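# Carry glass beaker of vials between two shelved benches

## Task

Pick up the glass beaker holding vials from the shelved bench by the door and set it on the work surface of the shelved bench by the window. It fails if the beaker or any vial reaches the floor, or if any glass breaks from a drop of more than a few centimetres or a hard knock. Afterwards release it and move the gripper away; the beaker must stay put on its own, not because the robot holds it. The robot must not tip over or end up leaning.

## Robot and tools

ROBOT. A Hello Robot Stretch 4 with a single arm: an omni-wheel base, a lift running up a mast, a telescoping arm that reaches forward, a three-joint wrist (yaw, pitch, roll) and a two-finger gripper. It stands about 1.6 m tall; the base rim lies within 0.23 m of the base origin. Cameras: head_camera (top of mast, facing forward and down; turn the base to look elsewhere), head_left_camera and head_right_camera (fisheyes aimed more steeply down, showing base and arm), wrist_camera (behind the fingers, fingertips near the bottom of its image).

FRAMES. Base frame: origin on the floor beneath the base centre, x ahead, y to the left, z up. hand_pose is reported in this frame and marks a point between the open fingertips; with all wrist joints at 0 its axes line up with the base frame. Its printed position may be somewhat off. The odometry frame is the base frame as it was when the scene began.

execute_actions. Argument "actions": a list containing one action, or empty to just read state and images. Optional "cameras": list of names from head_camera, head_left_camera, head_right_camera, wrist_camera, all; omitted, null or ["all"] gives every camera, [] gives none. An action holds "base", "joints" or both, plus optional "pace" and "contact_limits"; alternatively only {"end_of_arm": "enable_torque"}, which re-powers any wrist or gripper motor that shut itself off. All motions in one action begin together.
- "base": exactly one relative move from where the base last measured itself. translate_m: straight drive in metres, forward positive, -2 to 2. strafe_m: sideways metres, left positive, -2 to 2. rotate_rad: turn in place, counter-clockwise (left) positive, -3.2 to 3.2.
- "joints": absolute targets keyed by name (not offsets). lift_m 0 to 1.2 m; arm_m 0 to 0.55 m extension; wrist_yaw_rad -1.134 to 4.276 (0 pointing forward, positive to the left, 3.14 tucked back, past 3.4 the arm may obstruct); wrist_pitch_rad -1.117 to 4.259 (0 level, 1.57 pointing down); wrist_roll_rad -1.117 to 4.259 (0 fingers level, positive is clockwise viewed from behind); gripper_m -0.038 to 0.141 m, the fingertip gap, negative values press the tips together. Out-of-range joint targets get clipped and reported; any other bad value or unknown key rejects the call entirely.
- "pace": slow, default, fast or max. Base speed up to 0.1/0.3/0.4/0.6 m/s and turn rate up to 1/2/3/4 rad/s respectively, further reduced when lift_m exceeds 0.2 (down to 0.3 m/s and 1 rad/s at full height).
- "contact_limits": {"arm_m": value} from 0 (gentlest) to 0.75 (firmest), default 0.5; the arm halts when it pushes beyond this.
A single action runs at most 15 s. Joints or base left out of an action may keep driving toward earlier targets.

wait: {"seconds": 0 to 10}; commands nothing new and returns state and images. zoom_image: {"camera", "region": [x0, y0, x1, y1]} in pixels of that camera's latest full image, origin top-left, at most 504 by 504. read_manual returns only licence texts. finished_scene: {"scene": n} ends the current scene permanently and reports success.

RESULTS. joint_positions gives current joint values. base_status and joint_status describe how each motion ended: done, off_target (stopped short, may still push), contact_stop_at_<key> (hit something; that part turns slack, a slack lift can sag under load, slack wheels may roll), limit_stop_at_<name> (own_body for self-collision, tilt when leaning over 6 degrees, which leaves lift, arm and wheels limp until upright), torque_fault (a wrist or gripper motor overloaded and went limp; send enable_torque). A reported stop cancels the remaining calls in that reply. on_its_own lists uncommanded behaviour; its "held at" is a target, not a position. lidar_m: 12 distances in metres, 30-degree sectors counter-clockwise from straight ahead (4th left, 7th behind, 10th right); "-" means nothing seen or closer than 0.25 m; glass and thin legs may be missed. wrist_depth_mm: 7x7 grid of depths, 100 to 2000 mm, glass omitted. base_odometry comes from wheel rotation only; compare turned_by_wheels with turned_by_imu, a gap above about 0.1 rad signals slipping or a collision. base_tilt is in degrees (forward, right positive) with a small fixed bias. motor_effort is percent of maximum, with the peak of the last action in brackets; wheel effort positive means turning right.

GRIPPING. Command a gap narrower than the object; squeezing harder pulls it toward the wrist. The gripper reading and "done" do not confirm a grasp; a firm hold shows as a clear shift in gripper effort, and a load raises wrist pitch effort. A level gripper carrying more than about 2 kg can fault the wrist. If fingertips catch on a surface underneath, raise the lift.

CAUTIONS. Move glass gently: lower it onto the surface rather than releasing from height, and avoid bumping shelves. With over 1 kg held and arm_m above 0.2, driving or turning (especially fast) can tip the robot; retract the arm first. Pulling or pushing hard with a high gripper can also tip it. Tilting the gripper up while rolled can trigger self-collision stops. To unfold at the start, send lift_m 0.4 with wrist_yaw_rad 0. The simulation keeps running while replies are composed, and loose items may occasionally be nudged. Camera calibration matrices are in OpenCV form mapping base frame to camera, with small errors.

Each tool is called by a JSON object that holds its "fn" and its "kwargs", one argument or row to a line.

## Session

{"fn": "execute_actions", "kwargs": {
  "actions": []
}}

Scene clock: 0.00 s.
base_odometry: x=+0.000 y=+0.000 heading=+0.000 (m, m, rad; odometry frame)
turned_by_wheels: +0.000 (rad since the last result)
turned_by_imu: +0.000 (rad since the last result)
base_tilt: forward=+0.7 right=-0.3 (deg)
lidar_m: 1.76 1.83 1.16 1.09 1.14 1.53 1.40 1.47 1.66 1.57 1.75 1.86
base_status: not commanded
joint_positions: lift_m=+0.175 arm_m=-0.001 wrist_yaw_rad=+3.116 wrist_pitch_rad=+0.021 wrist_roll_rad=-0.010 gripper_m=+0.057
joint_status: not commanded
motor_effort: lift_m=+20 arm_m=+0 wrist_yaw_rad=+2 wrist_pitch_rad=-7 wrist_roll_rad=+1 gripper_m=-3 wheel_0=+0 wheel_1=+0 wheel_2=+0 (%)
hand_pose: x=-0.1165 y=+0.0948 z=+0.3473 quat_wxyz=(+0.013, -0.011, -0.005, +1.000) (m; base frame)
wrist_depth_mm: 233 201 - - - - - / - 146 257 - - - - / - 114 143 - - - - / - 116 142 - - - - / 142 140 259 - - - - / 206 - 1921 1537 1281 1464 1336 / 208 1160 931 960 854 842 917
pictures: head_camera, head_left_camera, head_right_camera, wrist_camera
Images, in order (width x height): head_camera 420x560, head_left_camera 420x672, head_right_camera 420x672, wrist_camera 616x392.

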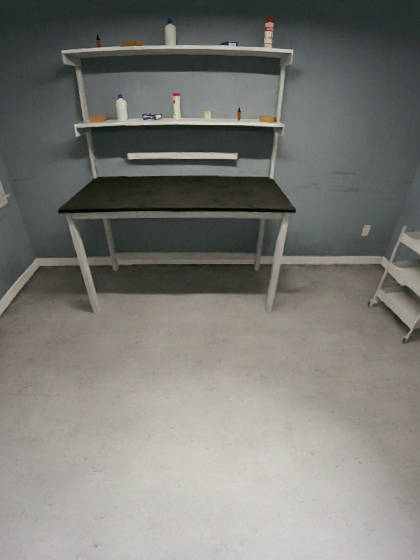

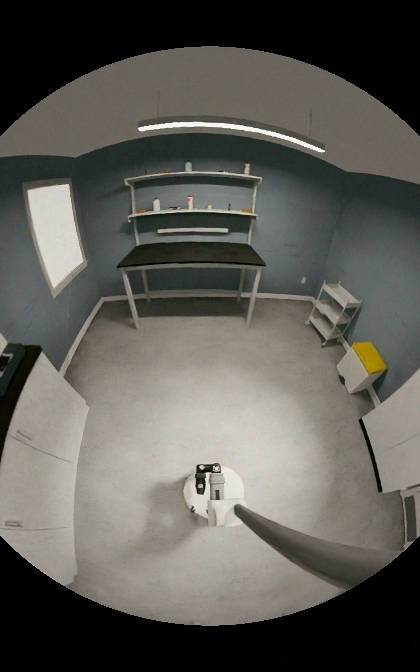

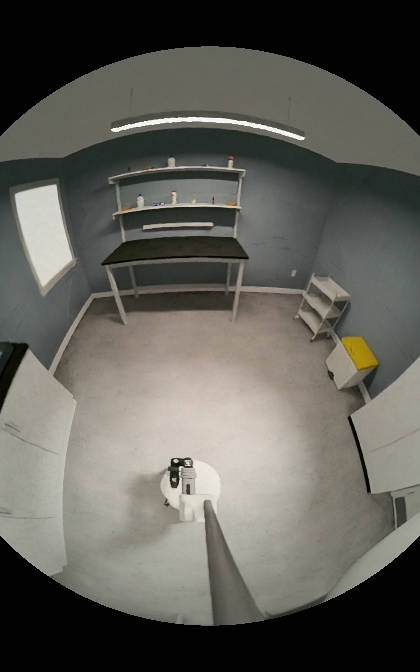

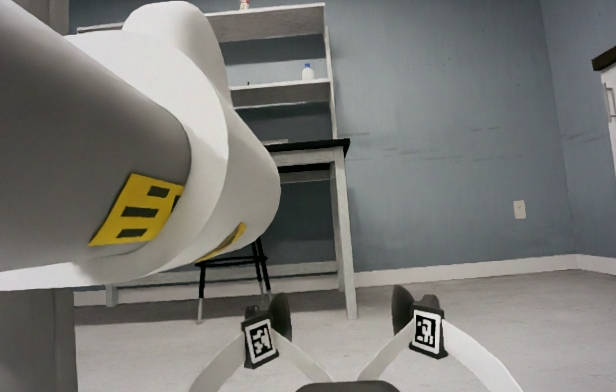

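{"fn": "execute_actions", "kwargs": {
  "actions": [
    {"base": {"rotate_rad": 3.14}, "joints": {"lift_m": 0.4, "wrist_yaw_rad": 0}, "pace": "fast"}
  ]
}}

Scene clock: 4.00 s.
base_odometry: x=+0.000 y=+0.000 heading=+3.140 (m, m, rad; odometry frame)
turned_by_wheels: +3.140 (rad since the last result)
turned_by_imu: +3.209 (rad since the last result)
base_tilt: forward=+0.6 right=-0.3 (deg)
lidar_m: 1.41 1.45 1.64 1.54 1.77 1.86 1.86 1.87 1.17 1.11 1.13 1.52
base_status: done
joint_positions: lift_m=+0.400 arm_m=-0.001 wrist_yaw_rad=+0.001 wrist_pitch_rad=+0.021 wrist_roll_rad=-0.010 gripper_m=+0.057
joint_status: all done
motor_effort: lift_m=+24(29) arm_m=+0(1) wrist_yaw_rad=+0(5) wrist_pitch_rad=-4(5) wrist_roll_rad=-1(1) gripper_m=-4(4) wheel_0=-1(8) wheel_1=+0(8) wheel_2=+1(14) (%)
hand_pose: x=+0.4581 y=-0.0872 z=+0.5718 quat_wxyz=(+1.000, -0.005, +0.011, +0.000) (m; base frame)
wrist_depth_mm: - 1921 1863 1921 - 1921 1921 / - - - - 1983 1921 1863 / - - - 1921 1921 1921 1863 / - - 1808 1205 1863 1808 1863 / - - 1863 1921 1808 1808 1863 / - 1921 1756 1863 1138 1863 1708 / 1863 1756 1366 1430 1255 1281 1397
pictures: head_camera, head_left_camera, head_right_camera, wrist_camera
camera_calibration (this result's frames):
wrist_camera: T_world_to_cam=[[0.0475833, -0.99318, -0.106436, -0.0313604], [0.0303267, 0.107944, -0.993694, 0.633698], [0.998407, 0.0440554, 0.0352562, -0.25047], [0, 0, 0, 1]] pos_world=[0.232345, -0.0885158, 0.635195]
Images, in order (width x height): head_camera 420x560, head_left_camera 420x672, head_right_camera 420x672, wrist_camera 616x392.

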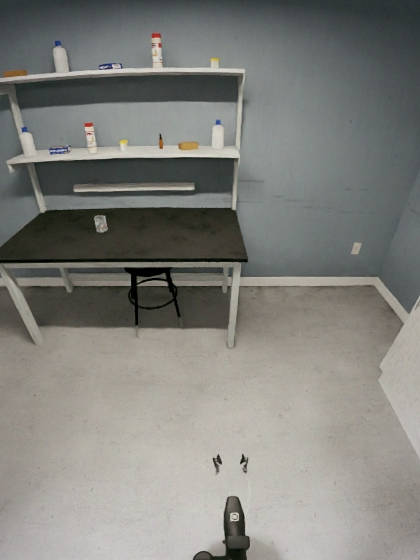

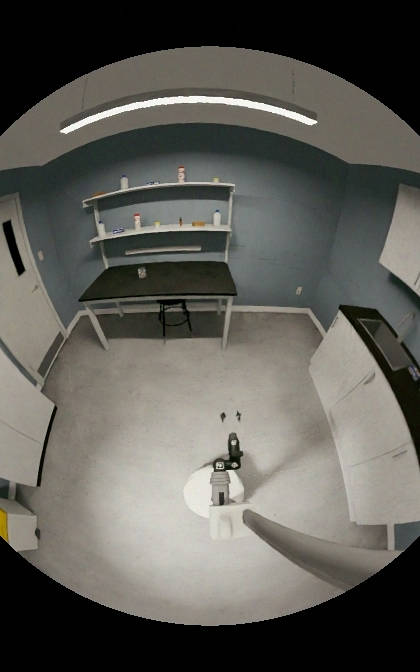

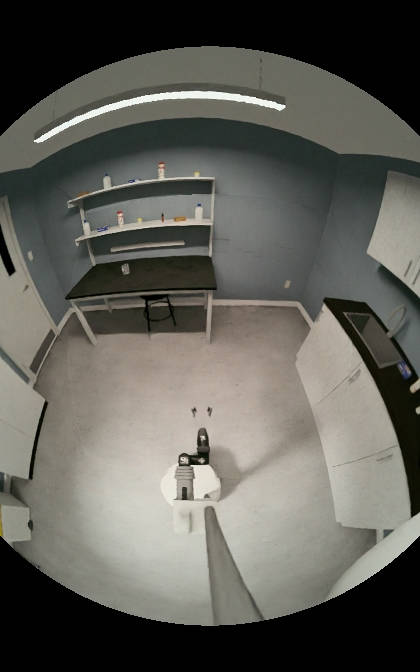

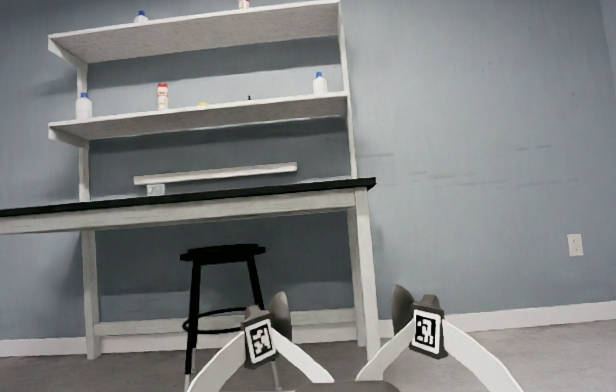

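{"fn": "zoom_image", "kwargs": {
  "camera": "head_camera",
  "region": [0, 100, 260, 280]
}}

Region (0, 100, 260, 280) of head_camera's 420x560 image, scaled by 1.938, with more detail than that image has; it fills the top 349 rows of this view, and the rest is white.

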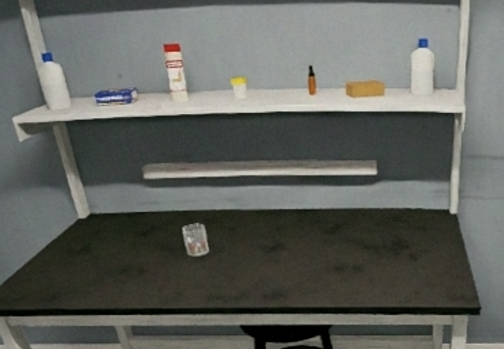

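{"fn": "execute_actions", "kwargs": {
  "actions": [
    {"base": {"strafe_m": 0.92}, "joints": {"lift_m": 0.68}, "pace": "fast"}
  ]
}}

Scene clock: 25.63 s.
base_odometry: x=-0.001 y=-0.920 heading=+3.140 (m, m, rad; odometry frame)
turned_by_wheels: +0.000 (rad since the last result)
turned_by_imu: +0.002 (rad since the last result)
base_tilt: forward=+0.7 right=-0.2 (deg)
lidar_m: 1.38 1.60 0.68 0.63 0.66 1.01 1.85 1.88 2.10 2.03 2.10 1.44
base_status: done
joint_positions: lift_m=+0.680 arm_m=-0.001 wrist_yaw_rad=+0.000 wrist_pitch_rad=+0.021 wrist_roll_rad=-0.010 gripper_m=+0.057
joint_status: all done
motor_effort: lift_m=+25(26) arm_m=+0(0) wrist_yaw_rad=+2(1) wrist_pitch_rad=-5(6) wrist_roll_rad=-1(0) gripper_m=-4(5) wheel_0=+1(11) wheel_1=+0(12) wheel_2=+1(1) (%)
hand_pose: x=+0.4581 y=-0.0874 z=+0.8517 quat_wxyz=(+1.000, -0.005, +0.011, +0.000) (m; base frame)
wrist_depth_mm: 1618 - - - 1863 1921 1863 / 1537 - - 1808 1808 1863 1808 / 1537 - 1921 1983 1863 1808 1808 / 1464 1921 1921 1921 1863 1808 1808 / 1464 1921 1863 1756 1430 1205 1098 / 1464 1808 1863 1863 1160 1756 1756 / 1430 1921 1229 1756 1464 1281 1756
pictures: head_camera, head_left_camera, head_right_camera, wrist_camera
camera_calibration (this result's frames):
wrist_camera: T_world_to_cam=[[0.0470484, -0.993206, -0.106436, -0.00147311], [0.0303848, 0.107928, -0.993694, 0.911871], [0.99843, 0.0435177, 0.0352561, -0.260344], [0, 0, 0, 1]] pos_world=[0.232298, -0.0885496, 0.915143]
Images, in order (width x height): head_camera 420x560, head_left_camera 420x672, head_right_camera 420x672, wrist_camera 616x392.

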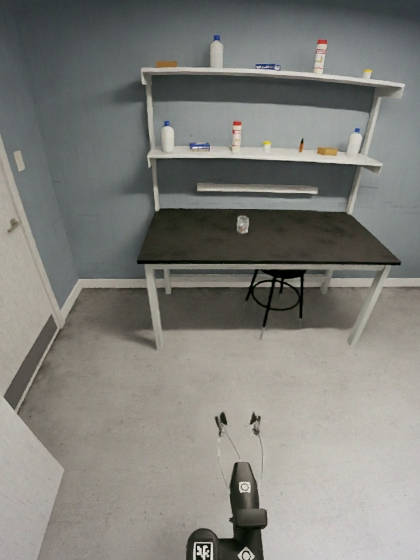

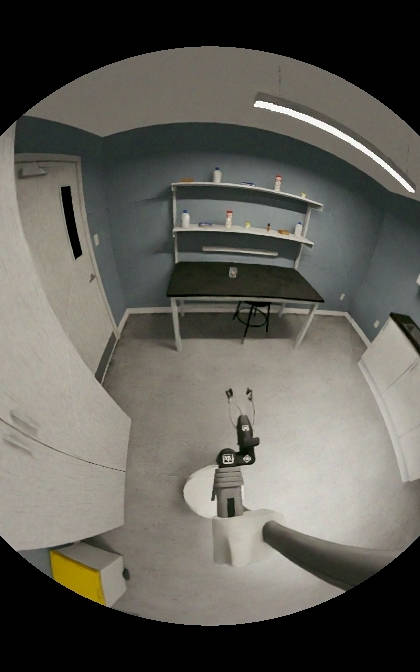

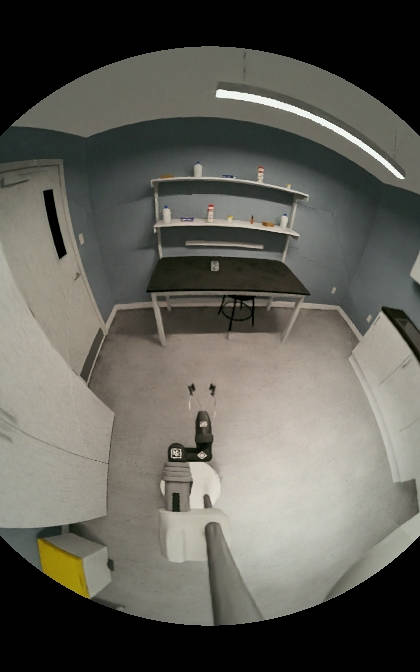

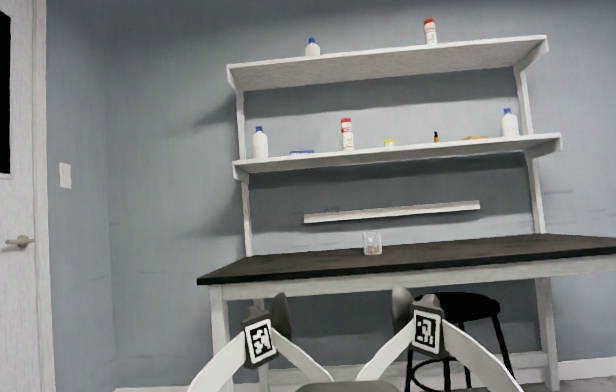

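{"fn": "execute_actions", "kwargs": {
  "actions": [
    {"base": {"rotate_rad": -0.07}}
  ],
  "cameras": []
}}

{"fn": "execute_actions", "kwargs": {
  "actions": [
    {"base": {"translate_m": 0.95}, "pace": "fast"}
  ],
  "cameras": ["head_camera", "wrist_camera"]
}}

Scene clock: 33.20 s.
base_odometry: x=-0.001 y=-0.920 heading=+3.070 (m, m, rad; odometry frame)
turned_by_wheels: -0.070 (rad since the last result)
turned_by_imu: -0.070 (rad since the last result)
base_tilt: forward=+0.6 right=-0.3 (deg)
lidar_m: 1.36 1.44 0.69 0.62 0.66 0.98 1.82 1.86 2.40 2.04 2.08 1.49
base_status: done
joint_positions: lift_m=+0.680 arm_m=-0.001 wrist_yaw_rad=+0.000 wrist_pitch_rad=+0.021 wrist_roll_rad=-0.010 gripper_m=+0.057
joint_status: not commanded
motor_effort: lift_m=+25(25) arm_m=+0(0) wrist_yaw_rad=+1(3) wrist_pitch_rad=-8(5) wrist_roll_rad=+0(0) gripper_m=-3(3) wheel_0=+0(5) wheel_1=+2(6) wheel_2=+1(7) (%)
hand_pose: x=+0.4581 y=-0.0874 z=+0.8517 quat_wxyz=(+1.000, -0.005, +0.011, +0.000) (m; base frame)
wrist_depth_mm: 1808 - - - - - - / 1756 1921 1921 1921 1983 - - / 1708 1921 1863 1921 1921 1921 1921 / 1708 1863 1863 1863 1863 1983 1921 / 1661 1863 1863 1863 1430 1205 1281 / 1618 1808 1138 1863 1160 1863 1863 / 1576 1756 1138 1756 1756 1756 1921
pictures: none
No camera images: the call's "cameras" was empty. Leave "cameras" out to get every camera's image.

Scene clock: 36.90 s.
base_odometry: x=-0.949 y=-0.852 heading=+3.070 (m, m, rad; odometry frame)
turned_by_wheels: +0.000 (rad since the last result)
turned_by_imu: -0.003 (rad since the last result)
base_tilt: forward=+0.7 right=-0.3 (deg)
lidar_m: 0.44 0.44 0.58 1.17 0.83 0.96 2.53 2.87 2.10 1.94 0.72 0.46
base_status: done
joint_positions: lift_m=+0.680 arm_m=-0.001 wrist_yaw_rad=+0.000 wrist_pitch_rad=+0.021 wrist_roll_rad=-0.010 gripper_m=+0.057
joint_status: not commanded
motor_effort: lift_m=+25(25) arm_m=-1(0) wrist_yaw_rad=+2(2) wrist_pitch_rad=-8(6) wrist_roll_rad=+1(1) gripper_m=-4(3) wheel_0=+1(5) wheel_1=+0(6) wheel_2=+2(11) (%)
hand_pose: x=+0.4581 y=-0.0874 z=+0.8517 quat_wxyz=(+1.000, -0.005, +0.011, +0.000) (m; base frame)
wrist_depth_mm: 1008 1025 1025 1025 1025 1042 1060 / 976 768 768 788 778 820 866 / 991 976 991 991 1008 1008 1008 / 991 991 991 991 1008 1008 1025 / 960 976 960 976 976 991 976 / 946 750 683 559 484 535 504 / 449 418 338 349 314 303 347
pictures: head_camera, wrist_camera
camera_calibration (this result's frames):
wrist_camera: T_world_to_cam=[[0.0470485, -0.993206, -0.106436, -0.00147314], [0.0303848, 0.107928, -0.993694, 0.911871], [0.99843, 0.0435178, 0.0352561, -0.260344], [0, 0, 0, 1]] pos_world=[0.232298, -0.0885496, 0.915143]
Images, in order (width x height): head_camera 420x560, wrist_camera 616x392.

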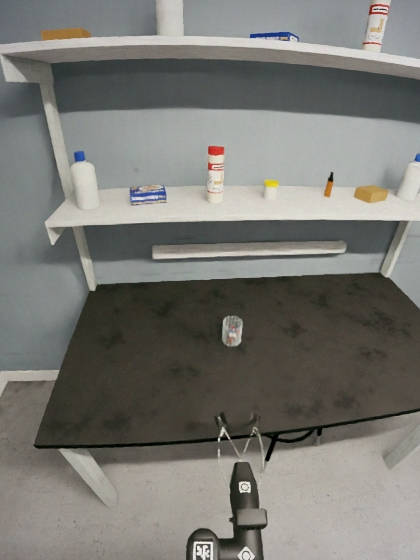

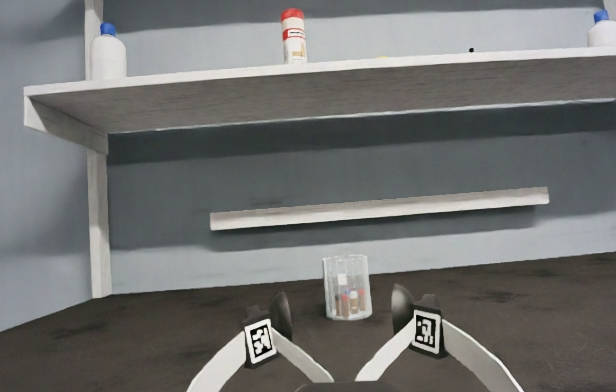

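{"fn": "execute_actions", "kwargs": {
  "actions": [
    {"joints": {"lift_m": 0.635, "gripper_m": 0.13, "arm_m": 0.2}}
  ],
  "cameras": ["head_camera", "wrist_camera"]
}}

Scene clock: 55.33 s.
base_odometry: x=-0.949 y=-0.852 heading=+3.070 (m, m, rad; odometry frame)
turned_by_wheels: +0.000 (rad since the last result)
turned_by_imu: +0.001 (rad since the last result)
base_tilt: forward=+0.6 right=-0.3 (deg)
lidar_m: 0.43 0.44 0.60 1.16 0.82 0.96 2.52 2.90 2.10 1.94 0.71 0.49
base_status: not commanded
joint_positions: lift_m=+0.635 arm_m=+0.199 wrist_yaw_rad=+0.000 wrist_pitch_rad=+0.021 wrist_roll_rad=-0.010 gripper_m=+0.130
joint_status: all done
motor_effort: lift_m=+14(21) arm_m=+7(8) wrist_yaw_rad=+2(2) wrist_pitch_rad=-6(5) wrist_roll_rad=+0(1) gripper_m=-2(5) wheel_0=+0(1) wheel_1=+0(0) wheel_2=+2(2) (%)
hand_pose: x=+0.6580 y=-0.0874 z=+0.8076 quat_wxyz=(+1.000, -0.005, +0.011, +0.000) (m; base frame)
wrist_depth_mm: 564 574 591 609 634 654 699 / 715 778 820 809 809 831 831 / 788 798 798 809 809 809 809 / 778 788 788 788 798 798 809 / 778 788 788 788 798 798 759 / 564 525 469 399 379 202 355 / 317 294 236 249 219 214 243
pictures: head_camera, wrist_camera
camera_calibration (this result's frames):
wrist_camera: T_world_to_cam=[[0.047039, -0.993206, -0.106434, -0.0155743], [0.0304276, 0.107927, -0.993693, 0.861921], [0.99843, 0.0435038, 0.0352977, -0.458413], [0, 0, 0, 1]] pos_world=[0.4322, -0.0885504, 0.871008]
Images, in order (width x height): head_camera 420x560, wrist_camera 616x392.

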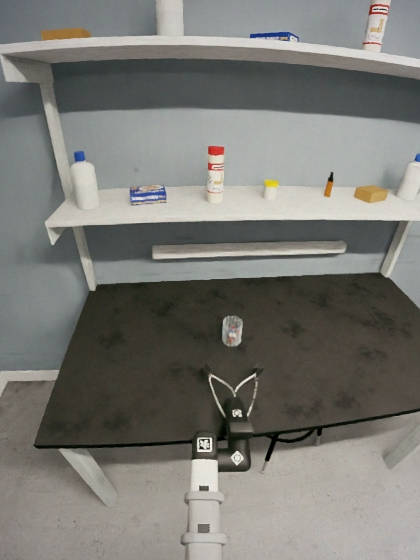

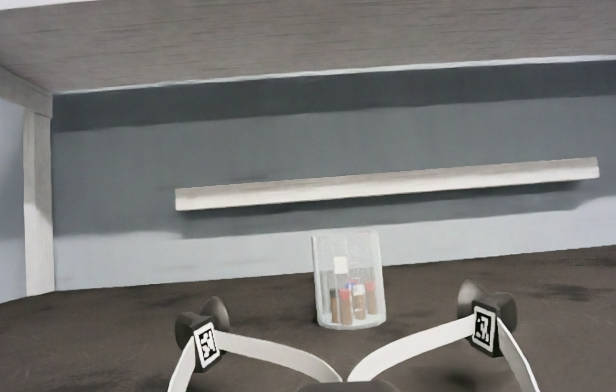

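{"fn": "execute_actions", "kwargs": {
  "actions": [
    {"joints": {"lift_m": 0.65}}
  ],
  "cameras": ["wrist_camera"]
}}

Scene clock: 64.40 s.
base_odometry: x=-0.949 y=-0.852 heading=+3.070 (m, m, rad; odometry frame)
turned_by_wheels: +0.000 (rad since the last result)
turned_by_imu: +0.001 (rad since the last result)
base_tilt: forward=+0.6 right=-0.4 (deg)
lidar_m: 0.45 0.44 0.57 1.17 0.81 0.97 2.54 2.89 2.12 1.91 0.71 0.49
base_status: not commanded
joint_positions: lift_m=+0.650 arm_m=+0.199 wrist_yaw_rad=+0.000 wrist_pitch_rad=+0.021 wrist_roll_rad=-0.010 gripper_m=+0.130
joint_status: all done
motor_effort: lift_m=+25(27) arm_m=+8(8) wrist_yaw_rad=+1(3) wrist_pitch_rad=-6(6) wrist_roll_rad=+0(1) gripper_m=+0(0) wheel_0=+1(1) wheel_1=+0(0) wheel_2=+2(2) (%)
hand_pose: x=+0.6580 y=-0.0874 z=+0.8217 quat_wxyz=(+1.000, -0.005, +0.011, +0.000) (m; base frame)
wrist_depth_mm: 535 544 569 580 609 634 668 / 691 741 788 820 809 831 831 / 798 798 798 798 820 820 820 / 778 788 798 788 788 798 820 / 778 778 778 788 798 788 788 / 640 585 525 496 415 202 399 / 359 332 266 279 248 242 268
pictures: wrist_camera
camera_calibration (this result's frames):
wrist_camera: T_world_to_cam=[[0.0470392, -0.993206, -0.106434, -0.0140759], [0.0304278, 0.107927, -0.993693, 0.875912], [0.99843, 0.043504, 0.0352978, -0.458912], [0, 0, 0, 1]] pos_world=[0.432201, -0.0885504, 0.885088]
Images, in order (width x height): wrist_camera 616x392.

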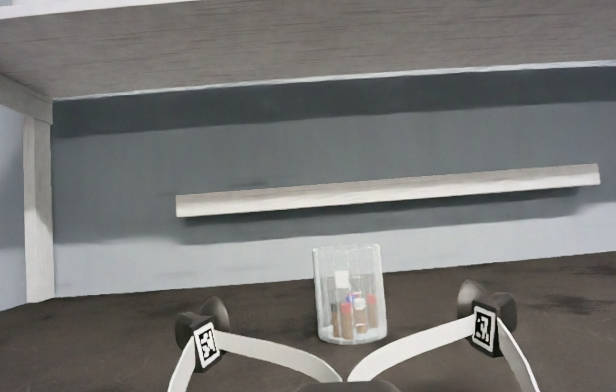

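{"fn": "execute_actions", "kwargs": {
  "actions": [
    {"joints": {"arm_m": 0.36, "wrist_pitch_rad": 0.1}, "contact_limits": {"arm_m": 0.15}}
  ],
  "cameras": ["head_camera", "wrist_camera"]
}}

Scene clock: 72.93 s.
base_odometry: x=-0.949 y=-0.852 heading=+3.070 (m, m, rad; odometry frame)
turned_by_wheels: +0.000 (rad since the last result)
turned_by_imu: +0.001 (rad since the last result)
base_tilt: forward=+0.6 right=-0.3 (deg)
lidar_m: 0.43 0.45 0.58 1.17 0.83 0.97 2.54 2.87 2.10 1.94 0.72 0.47
base_status: not commanded
joint_positions: lift_m=+0.650 arm_m=+0.359 wrist_yaw_rad=+0.000 wrist_pitch_rad=+0.102 wrist_roll_rad=-0.010 gripper_m=+0.130
joint_status: all done
motor_effort: lift_m=+25(25) arm_m=+8(8) wrist_yaw_rad=+2(3) wrist_pitch_rad=-6(3) wrist_roll_rad=+1(0) gripper_m=+0(1) wheel_0=+1(1) wheel_1=+0(1) wheel_2=+2(2) (%)
contact_limits: arm_m 0.15
hand_pose: x=+0.8166 y=-0.0874 z=+0.7984 quat_wxyz=(+0.999, -0.005, +0.051, +0.000) (m; base frame)
wrist_depth_mm: 621 621 621 634 634 647 647 / 621 621 634 627 627 634 647 / 627 621 634 634 574 580 640 / 627 627 634 640 634 640 640 / 627 627 627 634 609 549 496 / 427 404 370 332 324 202 298 / 277 258 214 202 195 201 220
pictures: head_camera, wrist_camera
camera_calibration (this result's frames):
wrist_camera: T_world_to_cam=[[0.0382683, -0.993208, -0.10988, -0.0141057], [-0.0498846, 0.107925, -0.992907, 0.912923], [0.998022, 0.0434782, -0.0454157, -0.55165], [0, 0, 0, 1]] pos_world=[0.596639, -0.0885519, 0.879844]
Images, in order (width x height): head_camera 420x560, wrist_camera 616x392.

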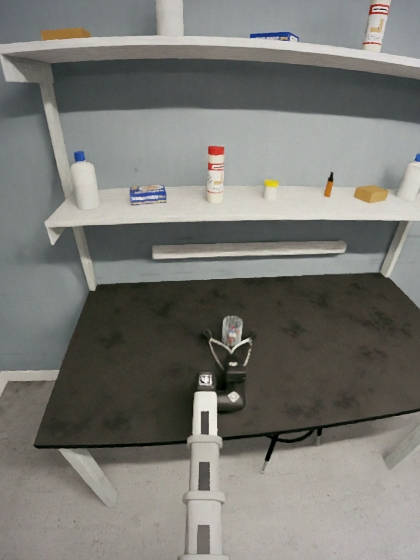

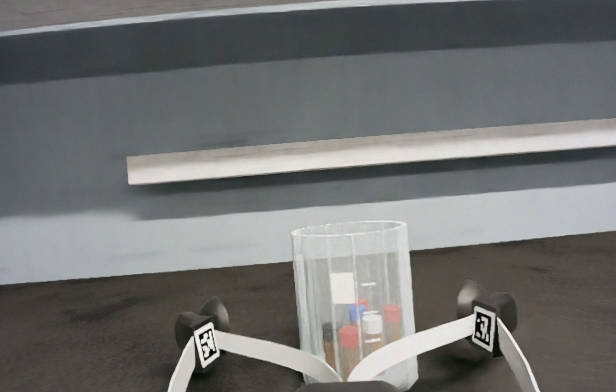

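{"fn": "execute_actions", "kwargs": {
  "actions": [
    {"joints": {"arm_m": 0.39}, "contact_limits": {"arm_m": 0.1}}
  ],
  "cameras": []
}}

{"fn": "execute_actions", "kwargs": {
  "actions": [
    {"joints": {"gripper_m": 0.03}}
  ],
  "cameras": ["head_camera", "wrist_camera"]
}}

Scene clock: 78.37 s.
base_odometry: x=-0.949 y=-0.852 heading=+3.070 (m, m, rad; odometry frame)
turned_by_wheels: +0.000 (rad since the last result)
turned_by_imu: +0.001 (rad since the last result)
base_tilt: forward=+0.7 right=-0.3 (deg)
lidar_m: 0.43 0.45 0.57 1.17 0.84 0.95 2.53 2.86 2.08 1.93 0.70 0.47
base_status: not commanded
joint_positions: lift_m=+0.650 arm_m=+0.389 wrist_yaw_rad=+0.000 wrist_pitch_rad=+0.102 wrist_roll_rad=-0.010 gripper_m=+0.130
joint_status: all done
motor_effort: lift_m=+25(26) arm_m=+8(8) wrist_yaw_rad=+3(1) wrist_pitch_rad=-8(6) wrist_roll_rad=+2(1) gripper_m=+0(1) wheel_0=+1(1) wheel_1=+0(0) wheel_2=+2(2) (%)
contact_limits: arm_m 0.1
hand_pose: x=+0.8465 y=-0.0874 z=+0.7984 quat_wxyz=(+0.999, -0.005, +0.051, +0.000) (m; base frame)
wrist_depth_mm: 591 597 591 603 609 609 621 / 585 597 597 603 615 621 615 / 597 597 597 549 549 549 621 / 597 603 609 615 609 603 615 / 597 603 597 603 615 549 496 / 424 404 373 330 334 202 297 / 277 259 214 172 180 202 220
pictures: none
No camera images: the call's "cameras" was empty. Leave "cameras" out to get every camera's image.

Scene clock: 80.30 s.
base_odometry: x=-0.949 y=-0.852 heading=+3.070 (m, m, rad; odometry frame)
turned_by_wheels: +0.000 (rad since the last result)
turned_by_imu: +0.001 (rad since the last result)
base_tilt: forward=+0.7 right=-0.3 (deg)
lidar_m: 0.42 0.44 0.57 1.16 0.83 0.98 2.54 2.89 2.11 1.95 0.70 0.49
base_status: not commanded
joint_positions: lift_m=+0.650 arm_m=+0.389 wrist_yaw_rad=+0.000 wrist_pitch_rad=+0.103 wrist_roll_rad=-0.010 gripper_m=+0.030
joint_status: all done
motor_effort: lift_m=+25(25) arm_m=+7(7) wrist_yaw_rad=+2(3) wrist_pitch_rad=-7(7) wrist_roll_rad=+0(1) gripper_m=-18(15) wheel_0=+0(1) wheel_1=+0(1) wheel_2=+1(2) (%)
hand_pose: x=+0.8465 y=-0.0874 z=+0.7982 quat_wxyz=(+0.999, -0.005, +0.051, +0.000) (m; base frame)
wrist_depth_mm: 597 597 597 603 609 603 609 / 591 597 603 609 609 609 615 / 597 597 609 544 569 554 621 / 585 591 597 615 603 609 615 / 597 603 603 603 615 539 488 / 421 399 375 312 285 306 293 / 274 258 182 189 183 190 218
pictures: head_camera, wrist_camera
camera_calibration (this result's frames):
wrist_camera: T_world_to_cam=[[0.0381629, -0.993209, -0.109907, -0.0151717], [-0.0505855, 0.107926, -0.992871, 0.914781], [0.99799, 0.0434505, -0.0461232, -0.580968], [0, 0, 0, 1]] pos_world=[0.626654, -0.0885538, 0.879796]
Images, in order (width x height): head_camera 420x560, wrist_camera 616x392.

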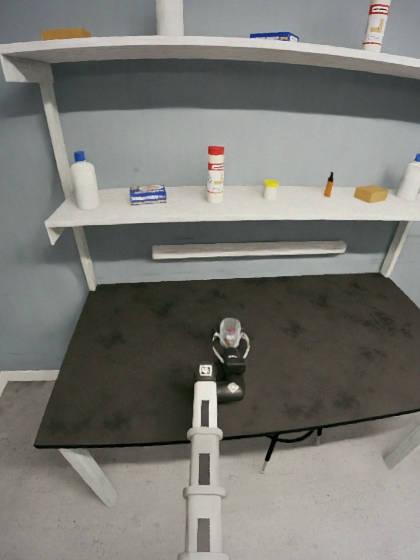

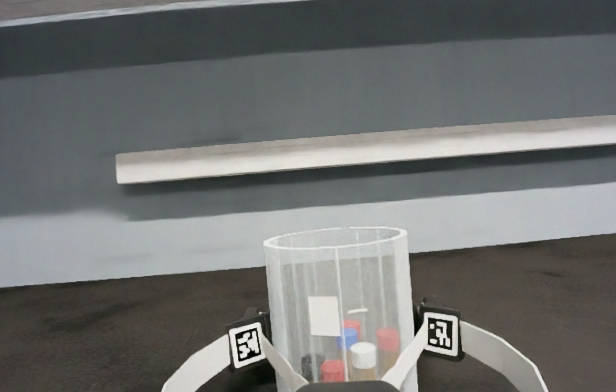

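{"fn": "execute_actions", "kwargs": {
  "actions": [
    {"joints": {"lift_m": 0.70, "gripper_m": 0.01}, "pace": "slow"}
  ],
  "cameras": ["head_camera", "wrist_camera"]
}}

Scene clock: 83.67 s.
base_odometry: x=-0.949 y=-0.852 heading=+3.070 (m, m, rad; odometry frame)
turned_by_wheels: +0.000 (rad since the last result)
turned_by_imu: +0.001 (rad since the last result)
base_tilt: forward=+0.7 right=-0.4 (deg)
lidar_m: 0.42 0.45 0.59 1.17 0.83 0.99 2.54 2.87 2.08 1.94 0.71 0.47
base_status: not commanded
joint_positions: lift_m=+0.699 arm_m=+0.389 wrist_yaw_rad=+0.000 wrist_pitch_rad=+0.103 wrist_roll_rad=-0.010 gripper_m=+0.010
joint_status: all done
motor_effort: lift_m=+26(30) arm_m=+8(7) wrist_yaw_rad=+2(2) wrist_pitch_rad=-9(9) wrist_roll_rad=+0(0) gripper_m=-21(25) wheel_0=+1(0) wheel_1=+0(0) wheel_2=+2(2) (%)
hand_pose: x=+0.8465 y=-0.0874 z=+0.8480 quat_wxyz=(+0.999, -0.005, +0.052, +0.000) (m; base frame)
wrist_depth_mm: 530 549 569 603 609 609 609 / 591 591 603 603 603 615 615 / 591 591 597 603 615 615 621 / 597 609 539 549 609 615 615 / 591 591 597 609 609 621 621 / 597 569 539 455 442 436 418 / 397 368 176 182 177 171 304
pictures: head_camera, wrist_camera
camera_calibration (this result's frames):
wrist_camera: T_world_to_cam=[[0.0381114, -0.993209, -0.109925, -0.00963683], [-0.0510518, 0.107926, -0.992847, 0.964619], [0.997969, 0.0434507, -0.0465919, -0.578242], [0, 0, 0, 1]] pos_world=[0.62668, -0.0885538, 0.929719]
Images, in order (width x height): head_camera 420x560, wrist_camera 616x392.

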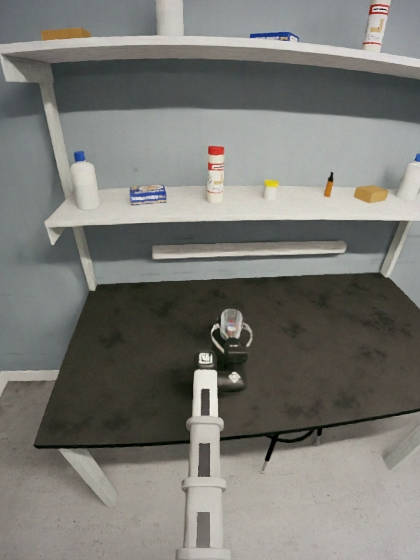

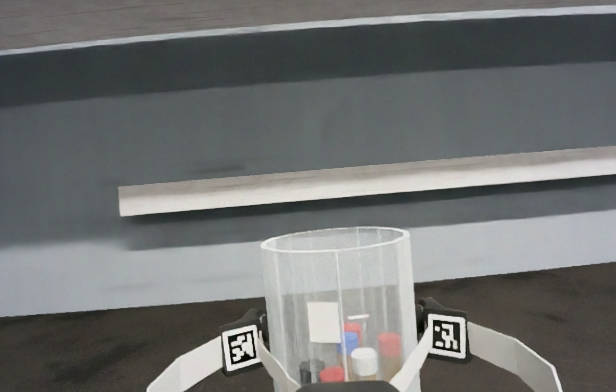

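{"fn": "execute_actions", "kwargs": {
  "actions": [
    {"joints": {"arm_m": 0.0}, "base": {"translate_m": -0.5}}
  ],
  "cameras": []
}}

{"fn": "execute_actions", "kwargs": {
  "actions": [
    {"base": {"rotate_rad": -2.48}}
  ],
  "cameras": ["head_camera", "wrist_camera"]
}}

Scene clock: 100.77 s.
base_odometry: x=-0.450 y=-0.888 heading=+3.070 (m, m, rad; odometry frame)
turned_by_wheels: +0.000 (rad since the last result)
turned_by_imu: +0.004 (rad since the last result)
base_tilt: forward=+0.6 right=-0.4 (deg)
lidar_m: 0.93 0.95 1.24 0.69 0.71 0.90 2.09 2.31 2.14 1.97 2.04 1.01
base_status: done
joint_positions: lift_m=+0.700 arm_m=+0.001 wrist_yaw_rad=+0.000 wrist_pitch_rad=+0.103 wrist_roll_rad=-0.010 gripper_m=+0.010
joint_status: all done
motor_effort: lift_m=+25(26) arm_m=-7(8) wrist_yaw_rad=+2(0) wrist_pitch_rad=-10(10) wrist_roll_rad=+1(1) gripper_m=-20(22) wheel_0=+1(6) wheel_1=+0(5) wheel_2=-1(8) (%)
hand_pose: x=+0.4592 y=-0.0875 z=+0.8480 quat_wxyz=(+0.999, -0.005, +0.052, +0.000) (m; base frame)
wrist_depth_mm: 1397 1430 1464 1464 1464 1464 1464 / 1464 1499 1464 1499 1430 1366 1397 / 1430 1464 1430 1464 1499 1464 1499 / 1430 1430 1464 1499 1464 1464 1464 / 1430 1430 1118 991 878 788 750 / 1464 741 741 707 741 891 1464 / 1430 1464 176 182 177 171 1464
pictures: none
No camera images: the call's "cameras" was empty. Leave "cameras" out to get every camera's image.

Scene clock: 103.30 s.
base_odometry: x=-0.450 y=-0.888 heading=+0.591 (m, m, rad; odometry frame)
turned_by_wheels: -2.480 (rad since the last result)
turned_by_imu: -2.532 (rad since the last result)
base_tilt: forward=+0.6 right=-0.3 (deg)
lidar_m: 2.36 2.06 1.97 1.30 0.97 0.92 1.00 1.18 0.69 0.72 1.02 2.25
base_status: done
joint_positions: lift_m=+0.700 arm_m=+0.001 wrist_yaw_rad=+0.000 wrist_pitch_rad=+0.103 wrist_roll_rad=-0.010 gripper_m=+0.010
joint_status: not commanded
motor_effort: lift_m=+25(25) arm_m=-7(7) wrist_yaw_rad=+1(1) wrist_pitch_rad=-8(11) wrist_roll_rad=+2(0) gripper_m=-23(22) wheel_0=+2(5) wheel_1=+0(11) wheel_2=+0(3) (%)
hand_pose: x=+0.4592 y=-0.0874 z=+0.8480 quat_wxyz=(+0.999, -0.005, +0.052, +0.000) (m; base frame)
wrist_depth_mm: 1863 - - - - - - / 1863 - - - - - - / - - - - - - - / 1808 - - - - - - / 1618 - - - - - - / 1618 - - - - - - / 1618 1921 177 182 177 171 1661
pictures: head_camera, wrist_camera
camera_calibration (this result's frames):
wrist_camera: T_world_to_cam=[[0.0380772, -0.993209, -0.109937, 0.0051484], [-0.0513695, 0.107925, -0.992831, 0.944956], [0.997954, 0.0434516, -0.0469112, -0.191422], [0, 0, 0, 1]] pos_world=[0.239376, -0.0885537, 0.929767]
Images, in order (width x height): head_camera 420x560, wrist_camera 616x392.

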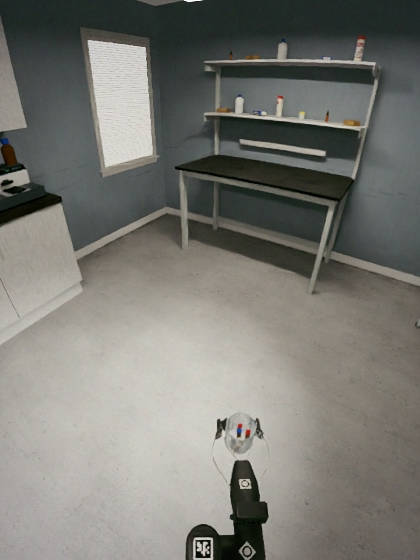

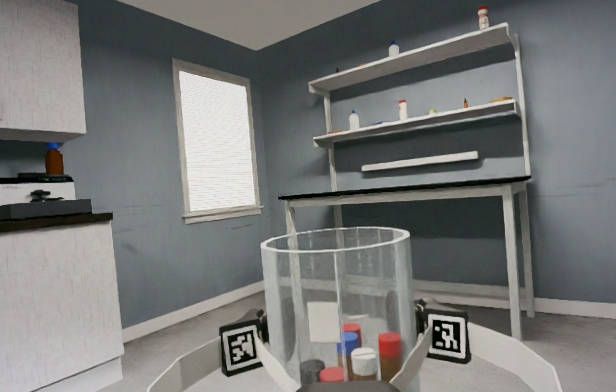

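{"fn": "execute_actions", "kwargs": {
  "actions": [
    {"base": {"translate_m": 2.0}, "joints": {"lift_m": 0.85}, "pace": "fast"}
  ],
  "cameras": []
}}

{"fn": "execute_actions", "kwargs": {
  "actions": [
    {"base": {"rotate_rad": -0.55}}
  ],
  "cameras": ["head_camera", "wrist_camera"]
}}

Scene clock: 116.00 s.
base_odometry: x=+1.211 y=+0.226 heading=+0.591 (m, m, rad; odometry frame)
turned_by_wheels: +0.000 (rad since the last result)
turned_by_imu: -0.008 (rad since the last result)
base_tilt: forward=+0.6 right=-0.3 (deg)
lidar_m: 0.57 0.80 1.53 1.08 1.37 2.66 2.44 1.87 1.77 0.73 0.54 0.51
base_status: done
joint_positions: lift_m=+0.850 arm_m=+0.001 wrist_yaw_rad=+0.000 wrist_pitch_rad=+0.103 wrist_roll_rad=-0.010 gripper_m=+0.010
joint_status: all done
motor_effort: lift_m=+25(27) arm_m=-7(7) wrist_yaw_rad=+2(3) wrist_pitch_rad=-11(11) wrist_roll_rad=+0(2) gripper_m=-20(21) wheel_0=+0(6) wheel_1=+1(8) wheel_2=+1(14) (%)
hand_pose: x=+0.4591 y=-0.0874 z=+0.9980 quat_wxyz=(+0.999, -0.005, +0.052, +0.000) (m; base frame)
wrist_depth_mm: 1255 1576 1537 1255 1042 750 699 / 1281 1499 1499 1042 976 931 866 / 1255 1499 1537 1255 1138 976 854 / 1255 1499 1576 1281 1118 960 854 / 1229 1464 1618 991 866 768 715 / 1229 640 544 466 442 442 415 / 1205 1308 177 182 176 171 303
pictures: none
No camera images: the call's "cameras" was empty. Leave "cameras" out to get every camera's image.

Scene clock: 117.33 s.
base_odometry: x=+1.211 y=+0.226 heading=+0.041 (m, m, rad; odometry frame)
turned_by_wheels: -0.550 (rad since the last result)
turned_by_imu: -0.561 (rad since the last result)
base_tilt: forward=+0.7 right=-0.3 (deg)
lidar_m: 0.52 0.55 0.77 1.54 1.07 1.34 2.89 2.50 1.89 1.76 0.77 0.55
base_status: done
joint_positions: lift_m=+0.850 arm_m=+0.001 wrist_yaw_rad=+0.000 wrist_pitch_rad=+0.103 wrist_roll_rad=-0.010 gripper_m=+0.010
joint_status: not commanded
motor_effort: lift_m=+26(25) arm_m=-7(8) wrist_yaw_rad=+3(3) wrist_pitch_rad=-9(9) wrist_roll_rad=+0(1) gripper_m=-21(21) wheel_0=+2(5) wheel_1=+0(7) wheel_2=+1(6) (%)
hand_pose: x=+0.4591 y=-0.0875 z=+0.9980 quat_wxyz=(+0.999, -0.005, +0.052, +0.000) (m; base frame)
wrist_depth_mm: 1118 1138 1098 1078 1060 1025 759 / 976 891 878 891 976 1042 960 / 1118 1098 1098 1060 1060 1042 1025 / 1160 1138 1098 1078 1078 1042 1025 / 1138 1118 1118 976 878 768 707 / 615 569 544 459 445 439 415 / 397 370 177 183 176 171 303
pictures: head_camera, wrist_camera
camera_calibration (this result's frames):
wrist_camera: T_world_to_cam=[[0.0378889, -0.993217, -0.109933, 0.0216685], [-0.0512519, 0.107936, -0.992836, 1.09386], [0.997967, 0.0432517, -0.0468147, -0.184452], [0, 0, 0, 1]] pos_world=[0.239318, -0.0885672, 1.07977]
Images, in order (width x height): head_camera 420x560, wrist_camera 616x392.

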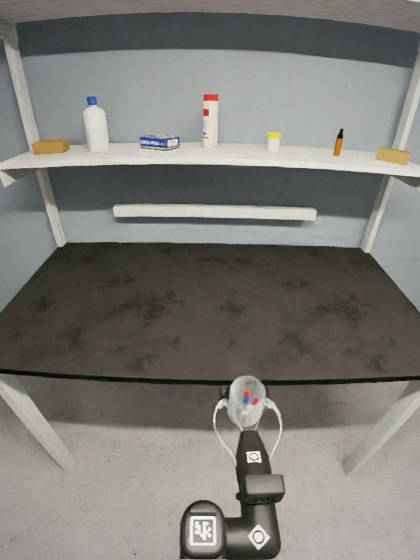

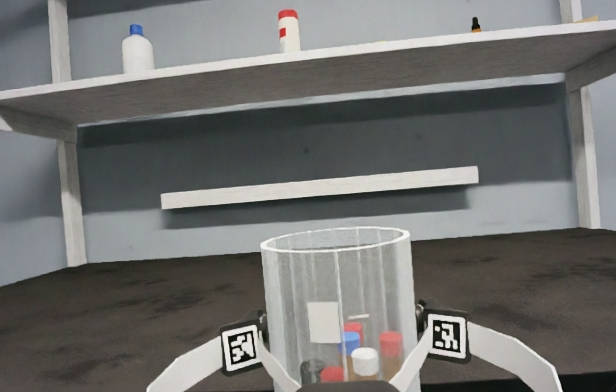

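{"fn": "execute_actions", "kwargs": {
  "actions": [
    {"joints": {"arm_m": 0.38}}
  ],
  "cameras": []
}}

{"fn": "execute_actions", "kwargs": {
  "actions": [
    {"joints": {"lift_m": 0.805}, "pace": "slow"}
  ],
  "cameras": ["head_camera", "wrist_camera"]
}}

Scene clock: 134.17 s.
base_odometry: x=+1.211 y=+0.226 heading=+0.041 (m, m, rad; odometry frame)
turned_by_wheels: +0.000 (rad since the last result)
turned_by_imu: +0.001 (rad since the last result)
base_tilt: forward=+0.7 right=-0.3 (deg)
lidar_m: 0.52 0.56 0.75 1.52 1.08 1.33 2.88 2.52 1.88 1.76 0.76 0.54
base_status: not commanded
joint_positions: lift_m=+0.850 arm_m=+0.379 wrist_yaw_rad=+0.000 wrist_pitch_rad=+0.103 wrist_roll_rad=-0.010 gripper_m=+0.010
joint_status: all done
motor_effort: lift_m=+25(25) arm_m=+8(9) wrist_yaw_rad=+0(2) wrist_pitch_rad=-10(7) wrist_roll_rad=+1(1) gripper_m=-21(21) wheel_0=+1(2) wheel_1=+0(0) wheel_2=+2(1) (%)
hand_pose: x=+0.8365 y=-0.0874 z=+0.9980 quat_wxyz=(+0.999, -0.005, +0.052, +0.000) (m; base frame)
wrist_depth_mm: 535 549 580 603 634 683 676 / 750 741 723 707 707 691 683 / 768 750 723 715 699 691 683 / 750 732 723 715 699 683 683 / 759 732 732 715 691 691 683 / 603 564 535 455 436 433 413 / 389 366 177 182 177 171 300
pictures: none
No camera images: the call's "cameras" was empty. Leave "cameras" out to get every camera's image.

Scene clock: 135.40 s.
base_odometry: x=+1.211 y=+0.226 heading=+0.041 (m, m, rad; odometry frame)
turned_by_wheels: +0.000 (rad since the last result)
turned_by_imu: +0.000 (rad since the last result)
base_tilt: forward=+0.6 right=-0.2 (deg)
lidar_m: 0.52 0.57 0.77 1.54 1.09 1.35 2.90 2.51 1.86 1.75 0.77 0.54
base_status: not commanded
joint_positions: lift_m=+0.805 arm_m=+0.379 wrist_yaw_rad=+0.000 wrist_pitch_rad=+0.103 wrist_roll_rad=-0.010 gripper_m=+0.010
joint_status: all done
motor_effort: lift_m=+15(26) arm_m=+8(8) wrist_yaw_rad=+2(2) wrist_pitch_rad=-10(10) wrist_roll_rad=+0(2) gripper_m=-21(21) wheel_0=+2(1) wheel_1=-1(0) wheel_2=+1(1) (%)
hand_pose: x=+0.8365 y=-0.0874 z=+0.9539 quat_wxyz=(+0.999, -0.005, +0.052, +0.000) (m; base frame)
wrist_depth_mm: 621 640 668 699 699 676 661 / 741 732 715 699 707 691 668 / 741 741 723 707 640 683 676 / 750 732 723 715 699 691 676 / 759 741 723 707 621 549 508 / 439 415 384 330 319 315 304 / 286 266 177 182 176 170 224
pictures: head_camera, wrist_camera
camera_calibration (this result's frames):
wrist_camera: T_world_to_cam=[[0.0381986, -0.993205, -0.10993, 0.00234566], [-0.0512171, 0.10792, -0.992839, 1.06936], [0.997957, 0.0435554, -0.0467467, -0.563175], [0, 0, 0, 1]] pos_world=[0.616704, -0.0885467, 1.03564]
Images, in order (width x height): head_camera 420x560, wrist_camera 616x392.

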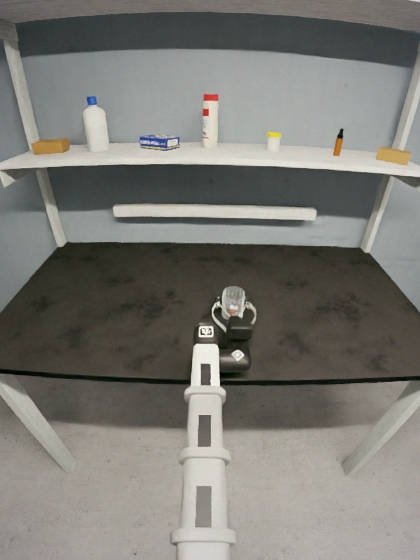

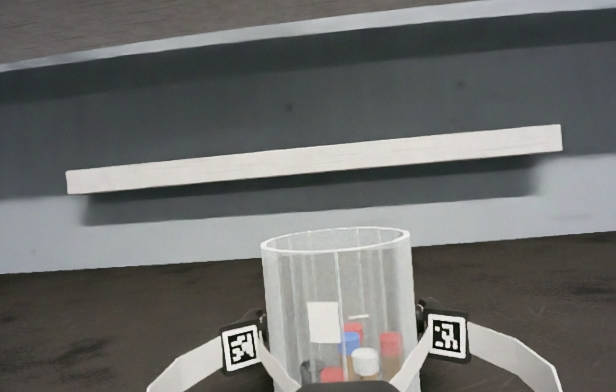

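{"fn": "execute_actions", "kwargs": {
  "actions": [
    {"joints": {"lift_m": 0.798}, "pace": "slow"}
  ],
  "cameras": []
}}

Scene clock: 139.77 s.
base_odometry: x=+1.211 y=+0.226 heading=+0.041 (m, m, rad; odometry frame)
turned_by_wheels: +0.000 (rad since the last result)
turned_by_imu: +0.001 (rad since the last result)
base_tilt: forward=+0.6 right=-0.3 (deg)
lidar_m: 0.54 0.55 0.77 1.51 1.08 1.35 2.92 2.52 1.88 1.76 0.76 0.55
base_status: not commanded
joint_positions: lift_m=+0.799 arm_m=+0.379 wrist_yaw_rad=+0.000 wrist_pitch_rad=+0.101 wrist_roll_rad=-0.010 gripper_m=+0.010
joint_status: all done
motor_effort: lift_m=+13(15) arm_m=+8(7) wrist_yaw_rad=+2(2) wrist_pitch_rad=-3(8) wrist_roll_rad=+1(1) gripper_m=-22(21) wheel_0=+2(2) wheel_1=-1(0) wheel_2=+1(1) (%)
hand_pose: x=+0.8366 y=-0.0874 z=+0.9478 quat_wxyz=(+0.999, -0.005, +0.050, +0.000) (m; base frame)
wrist_depth_mm: 621 647 661 699 699 691 676 / 741 741 715 715 707 691 683 / 750 741 723 699 640 683 676 / 750 732 732 715 707 691 676 / 750 732 715 707 609 539 492 / 421 402 373 320 306 304 291 / 273 255 177 194 175 171 216
pictures: none
No camera images: the call's "cameras" was empty. Leave "cameras" out to get every camera's image.

{"fn": "execute_actions", "kwargs": {
  "actions": [
    {"joints": {"gripper_m": 0.13}}
  ],
  "cameras": ["wrist_camera"]
}}

Scene clock: 143.90 s.
base_odometry: x=+1.211 y=+0.226 heading=+0.041 (m, m, rad; odometry frame)
turned_by_wheels: +0.000 (rad since the last result)
turned_by_imu: +0.001 (rad since the last result)
base_tilt: forward=+0.6 right=-0.3 (deg)
lidar_m: 0.54 0.54 0.78 1.52 1.07 1.32 2.93 2.53 1.89 1.74 0.76 0.54
base_status: not commanded
joint_positions: lift_m=+0.798 arm_m=+0.379 wrist_yaw_rad=+0.000 wrist_pitch_rad=+0.102 wrist_roll_rad=-0.010 gripper_m=+0.130
joint_status: all done
motor_effort: lift_m=+14(14) arm_m=+8(7) wrist_yaw_rad=+2(2) wrist_pitch_rad=-6(4) wrist_roll_rad=+1(0) gripper_m=+0(24) wheel_0=+2(2) wheel_1=+0(0) wheel_2=+1(1) (%)
hand_pose: x=+0.8366 y=-0.0874 z=+0.9474 quat_wxyz=(+0.999, -0.005, +0.051, +0.000) (m; base frame)
wrist_depth_mm: 627 640 676 699 691 691 676 / 759 741 723 707 699 683 683 / 750 732 732 715 647 609 676 / 759 732 723 707 699 699 683 / 768 732 715 668 597 535 484 / 415 392 364 319 322 202 286 / 270 252 208 167 179 196 215
pictures: wrist_camera
camera_calibration (this result's frames):
wrist_camera: T_world_to_cam=[[0.0383701, -0.993205, -0.109871, 0.00142927], [-0.0496674, 0.10792, -0.992918, 1.06169], [0.998028, 0.0435553, -0.045189, -0.565064], [0, 0, 0, 1]] pos_world=[0.616627, -0.0885467, 1.02879]
Images, in order (width x height): wrist_camera 616x392.

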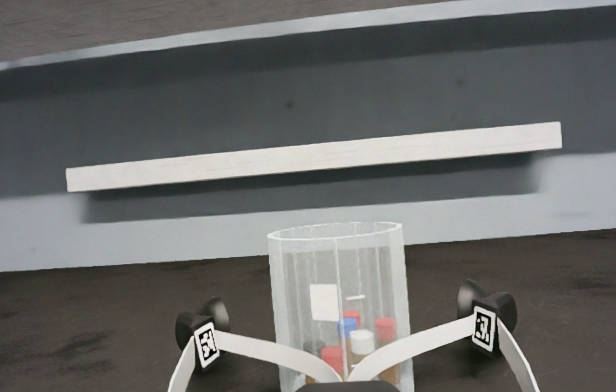

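{"fn": "execute_actions", "kwargs": {
  "actions": [
    {"joints": {"arm_m": 0.0, "lift_m": 0.81}}
  ],
  "cameras": ["head_camera", "wrist_camera"]
}}

Scene clock: 147.67 s.
base_odometry: x=+1.211 y=+0.226 heading=+0.041 (m, m, rad; odometry frame)
turned_by_wheels: +0.000 (rad since the last result)
turned_by_imu: +0.001 (rad since the last result)
base_tilt: forward=+0.6 right=-0.2 (deg)
lidar_m: 0.53 0.55 0.74 1.53 1.08 1.32 2.90 2.50 1.89 1.76 0.76 0.56
base_status: not commanded
joint_positions: lift_m=+0.810 arm_m=+0.001 wrist_yaw_rad=+0.000 wrist_pitch_rad=+0.102 wrist_roll_rad=-0.010 gripper_m=+0.130
joint_status: all done
motor_effort: lift_m=+25(25) arm_m=-8(8) wrist_yaw_rad=+3(2) wrist_pitch_rad=-4(8) wrist_roll_rad=+1(0) gripper_m=-1(1) wheel_0=+2(2) wheel_1=+0(0) wheel_2=+1(1) (%)
hand_pose: x=+0.4592 y=-0.0874 z=+0.9583 quat_wxyz=(+0.999, -0.005, +0.051, +0.000) (m; base frame)
wrist_depth_mm: 1118 1098 1078 931 842 788 778 / 917 904 960 1042 1042 1025 1025 / 1138 1098 1078 1078 1060 1025 1025 / 1138 1138 1078 1078 1060 1060 1025 / 1098 976 866 750 668 597 539 / 462 442 404 384 362 202 324 / 319 310 301 294 287 287 298
pictures: head_camera, wrist_camera
camera_calibration (this result's frames):
wrist_camera: T_world_to_cam=[[0.0381545, -0.993211, -0.109891, 0.0171821], [-0.0501752, 0.107928, -0.992892, 1.05402], [0.998011, 0.0433971, -0.0457167, -0.187482], [0, 0, 0, 1]] pos_world=[0.239339, -0.0885574, 1.03985]
Images, in order (width x height): head_camera 420x560, wrist_camera 616x392.

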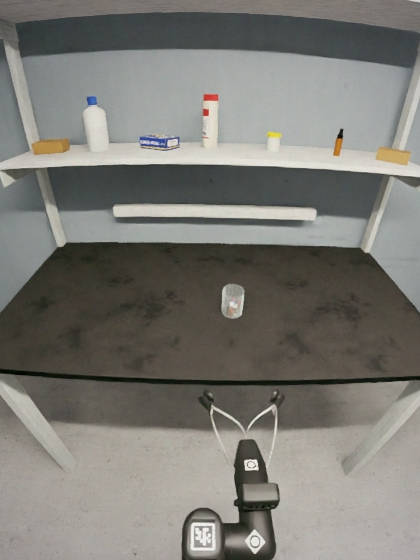

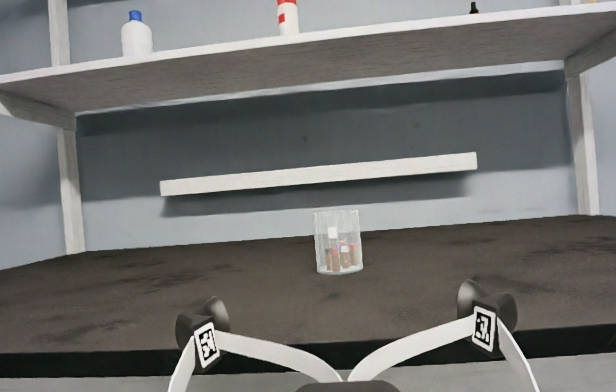

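The beaker is upright on the bench's work surface and the gripper is clear of it.

{"fn": "finished_scene", "kwargs": {
  "scene": 1
}}

The scene is finished: the task was done.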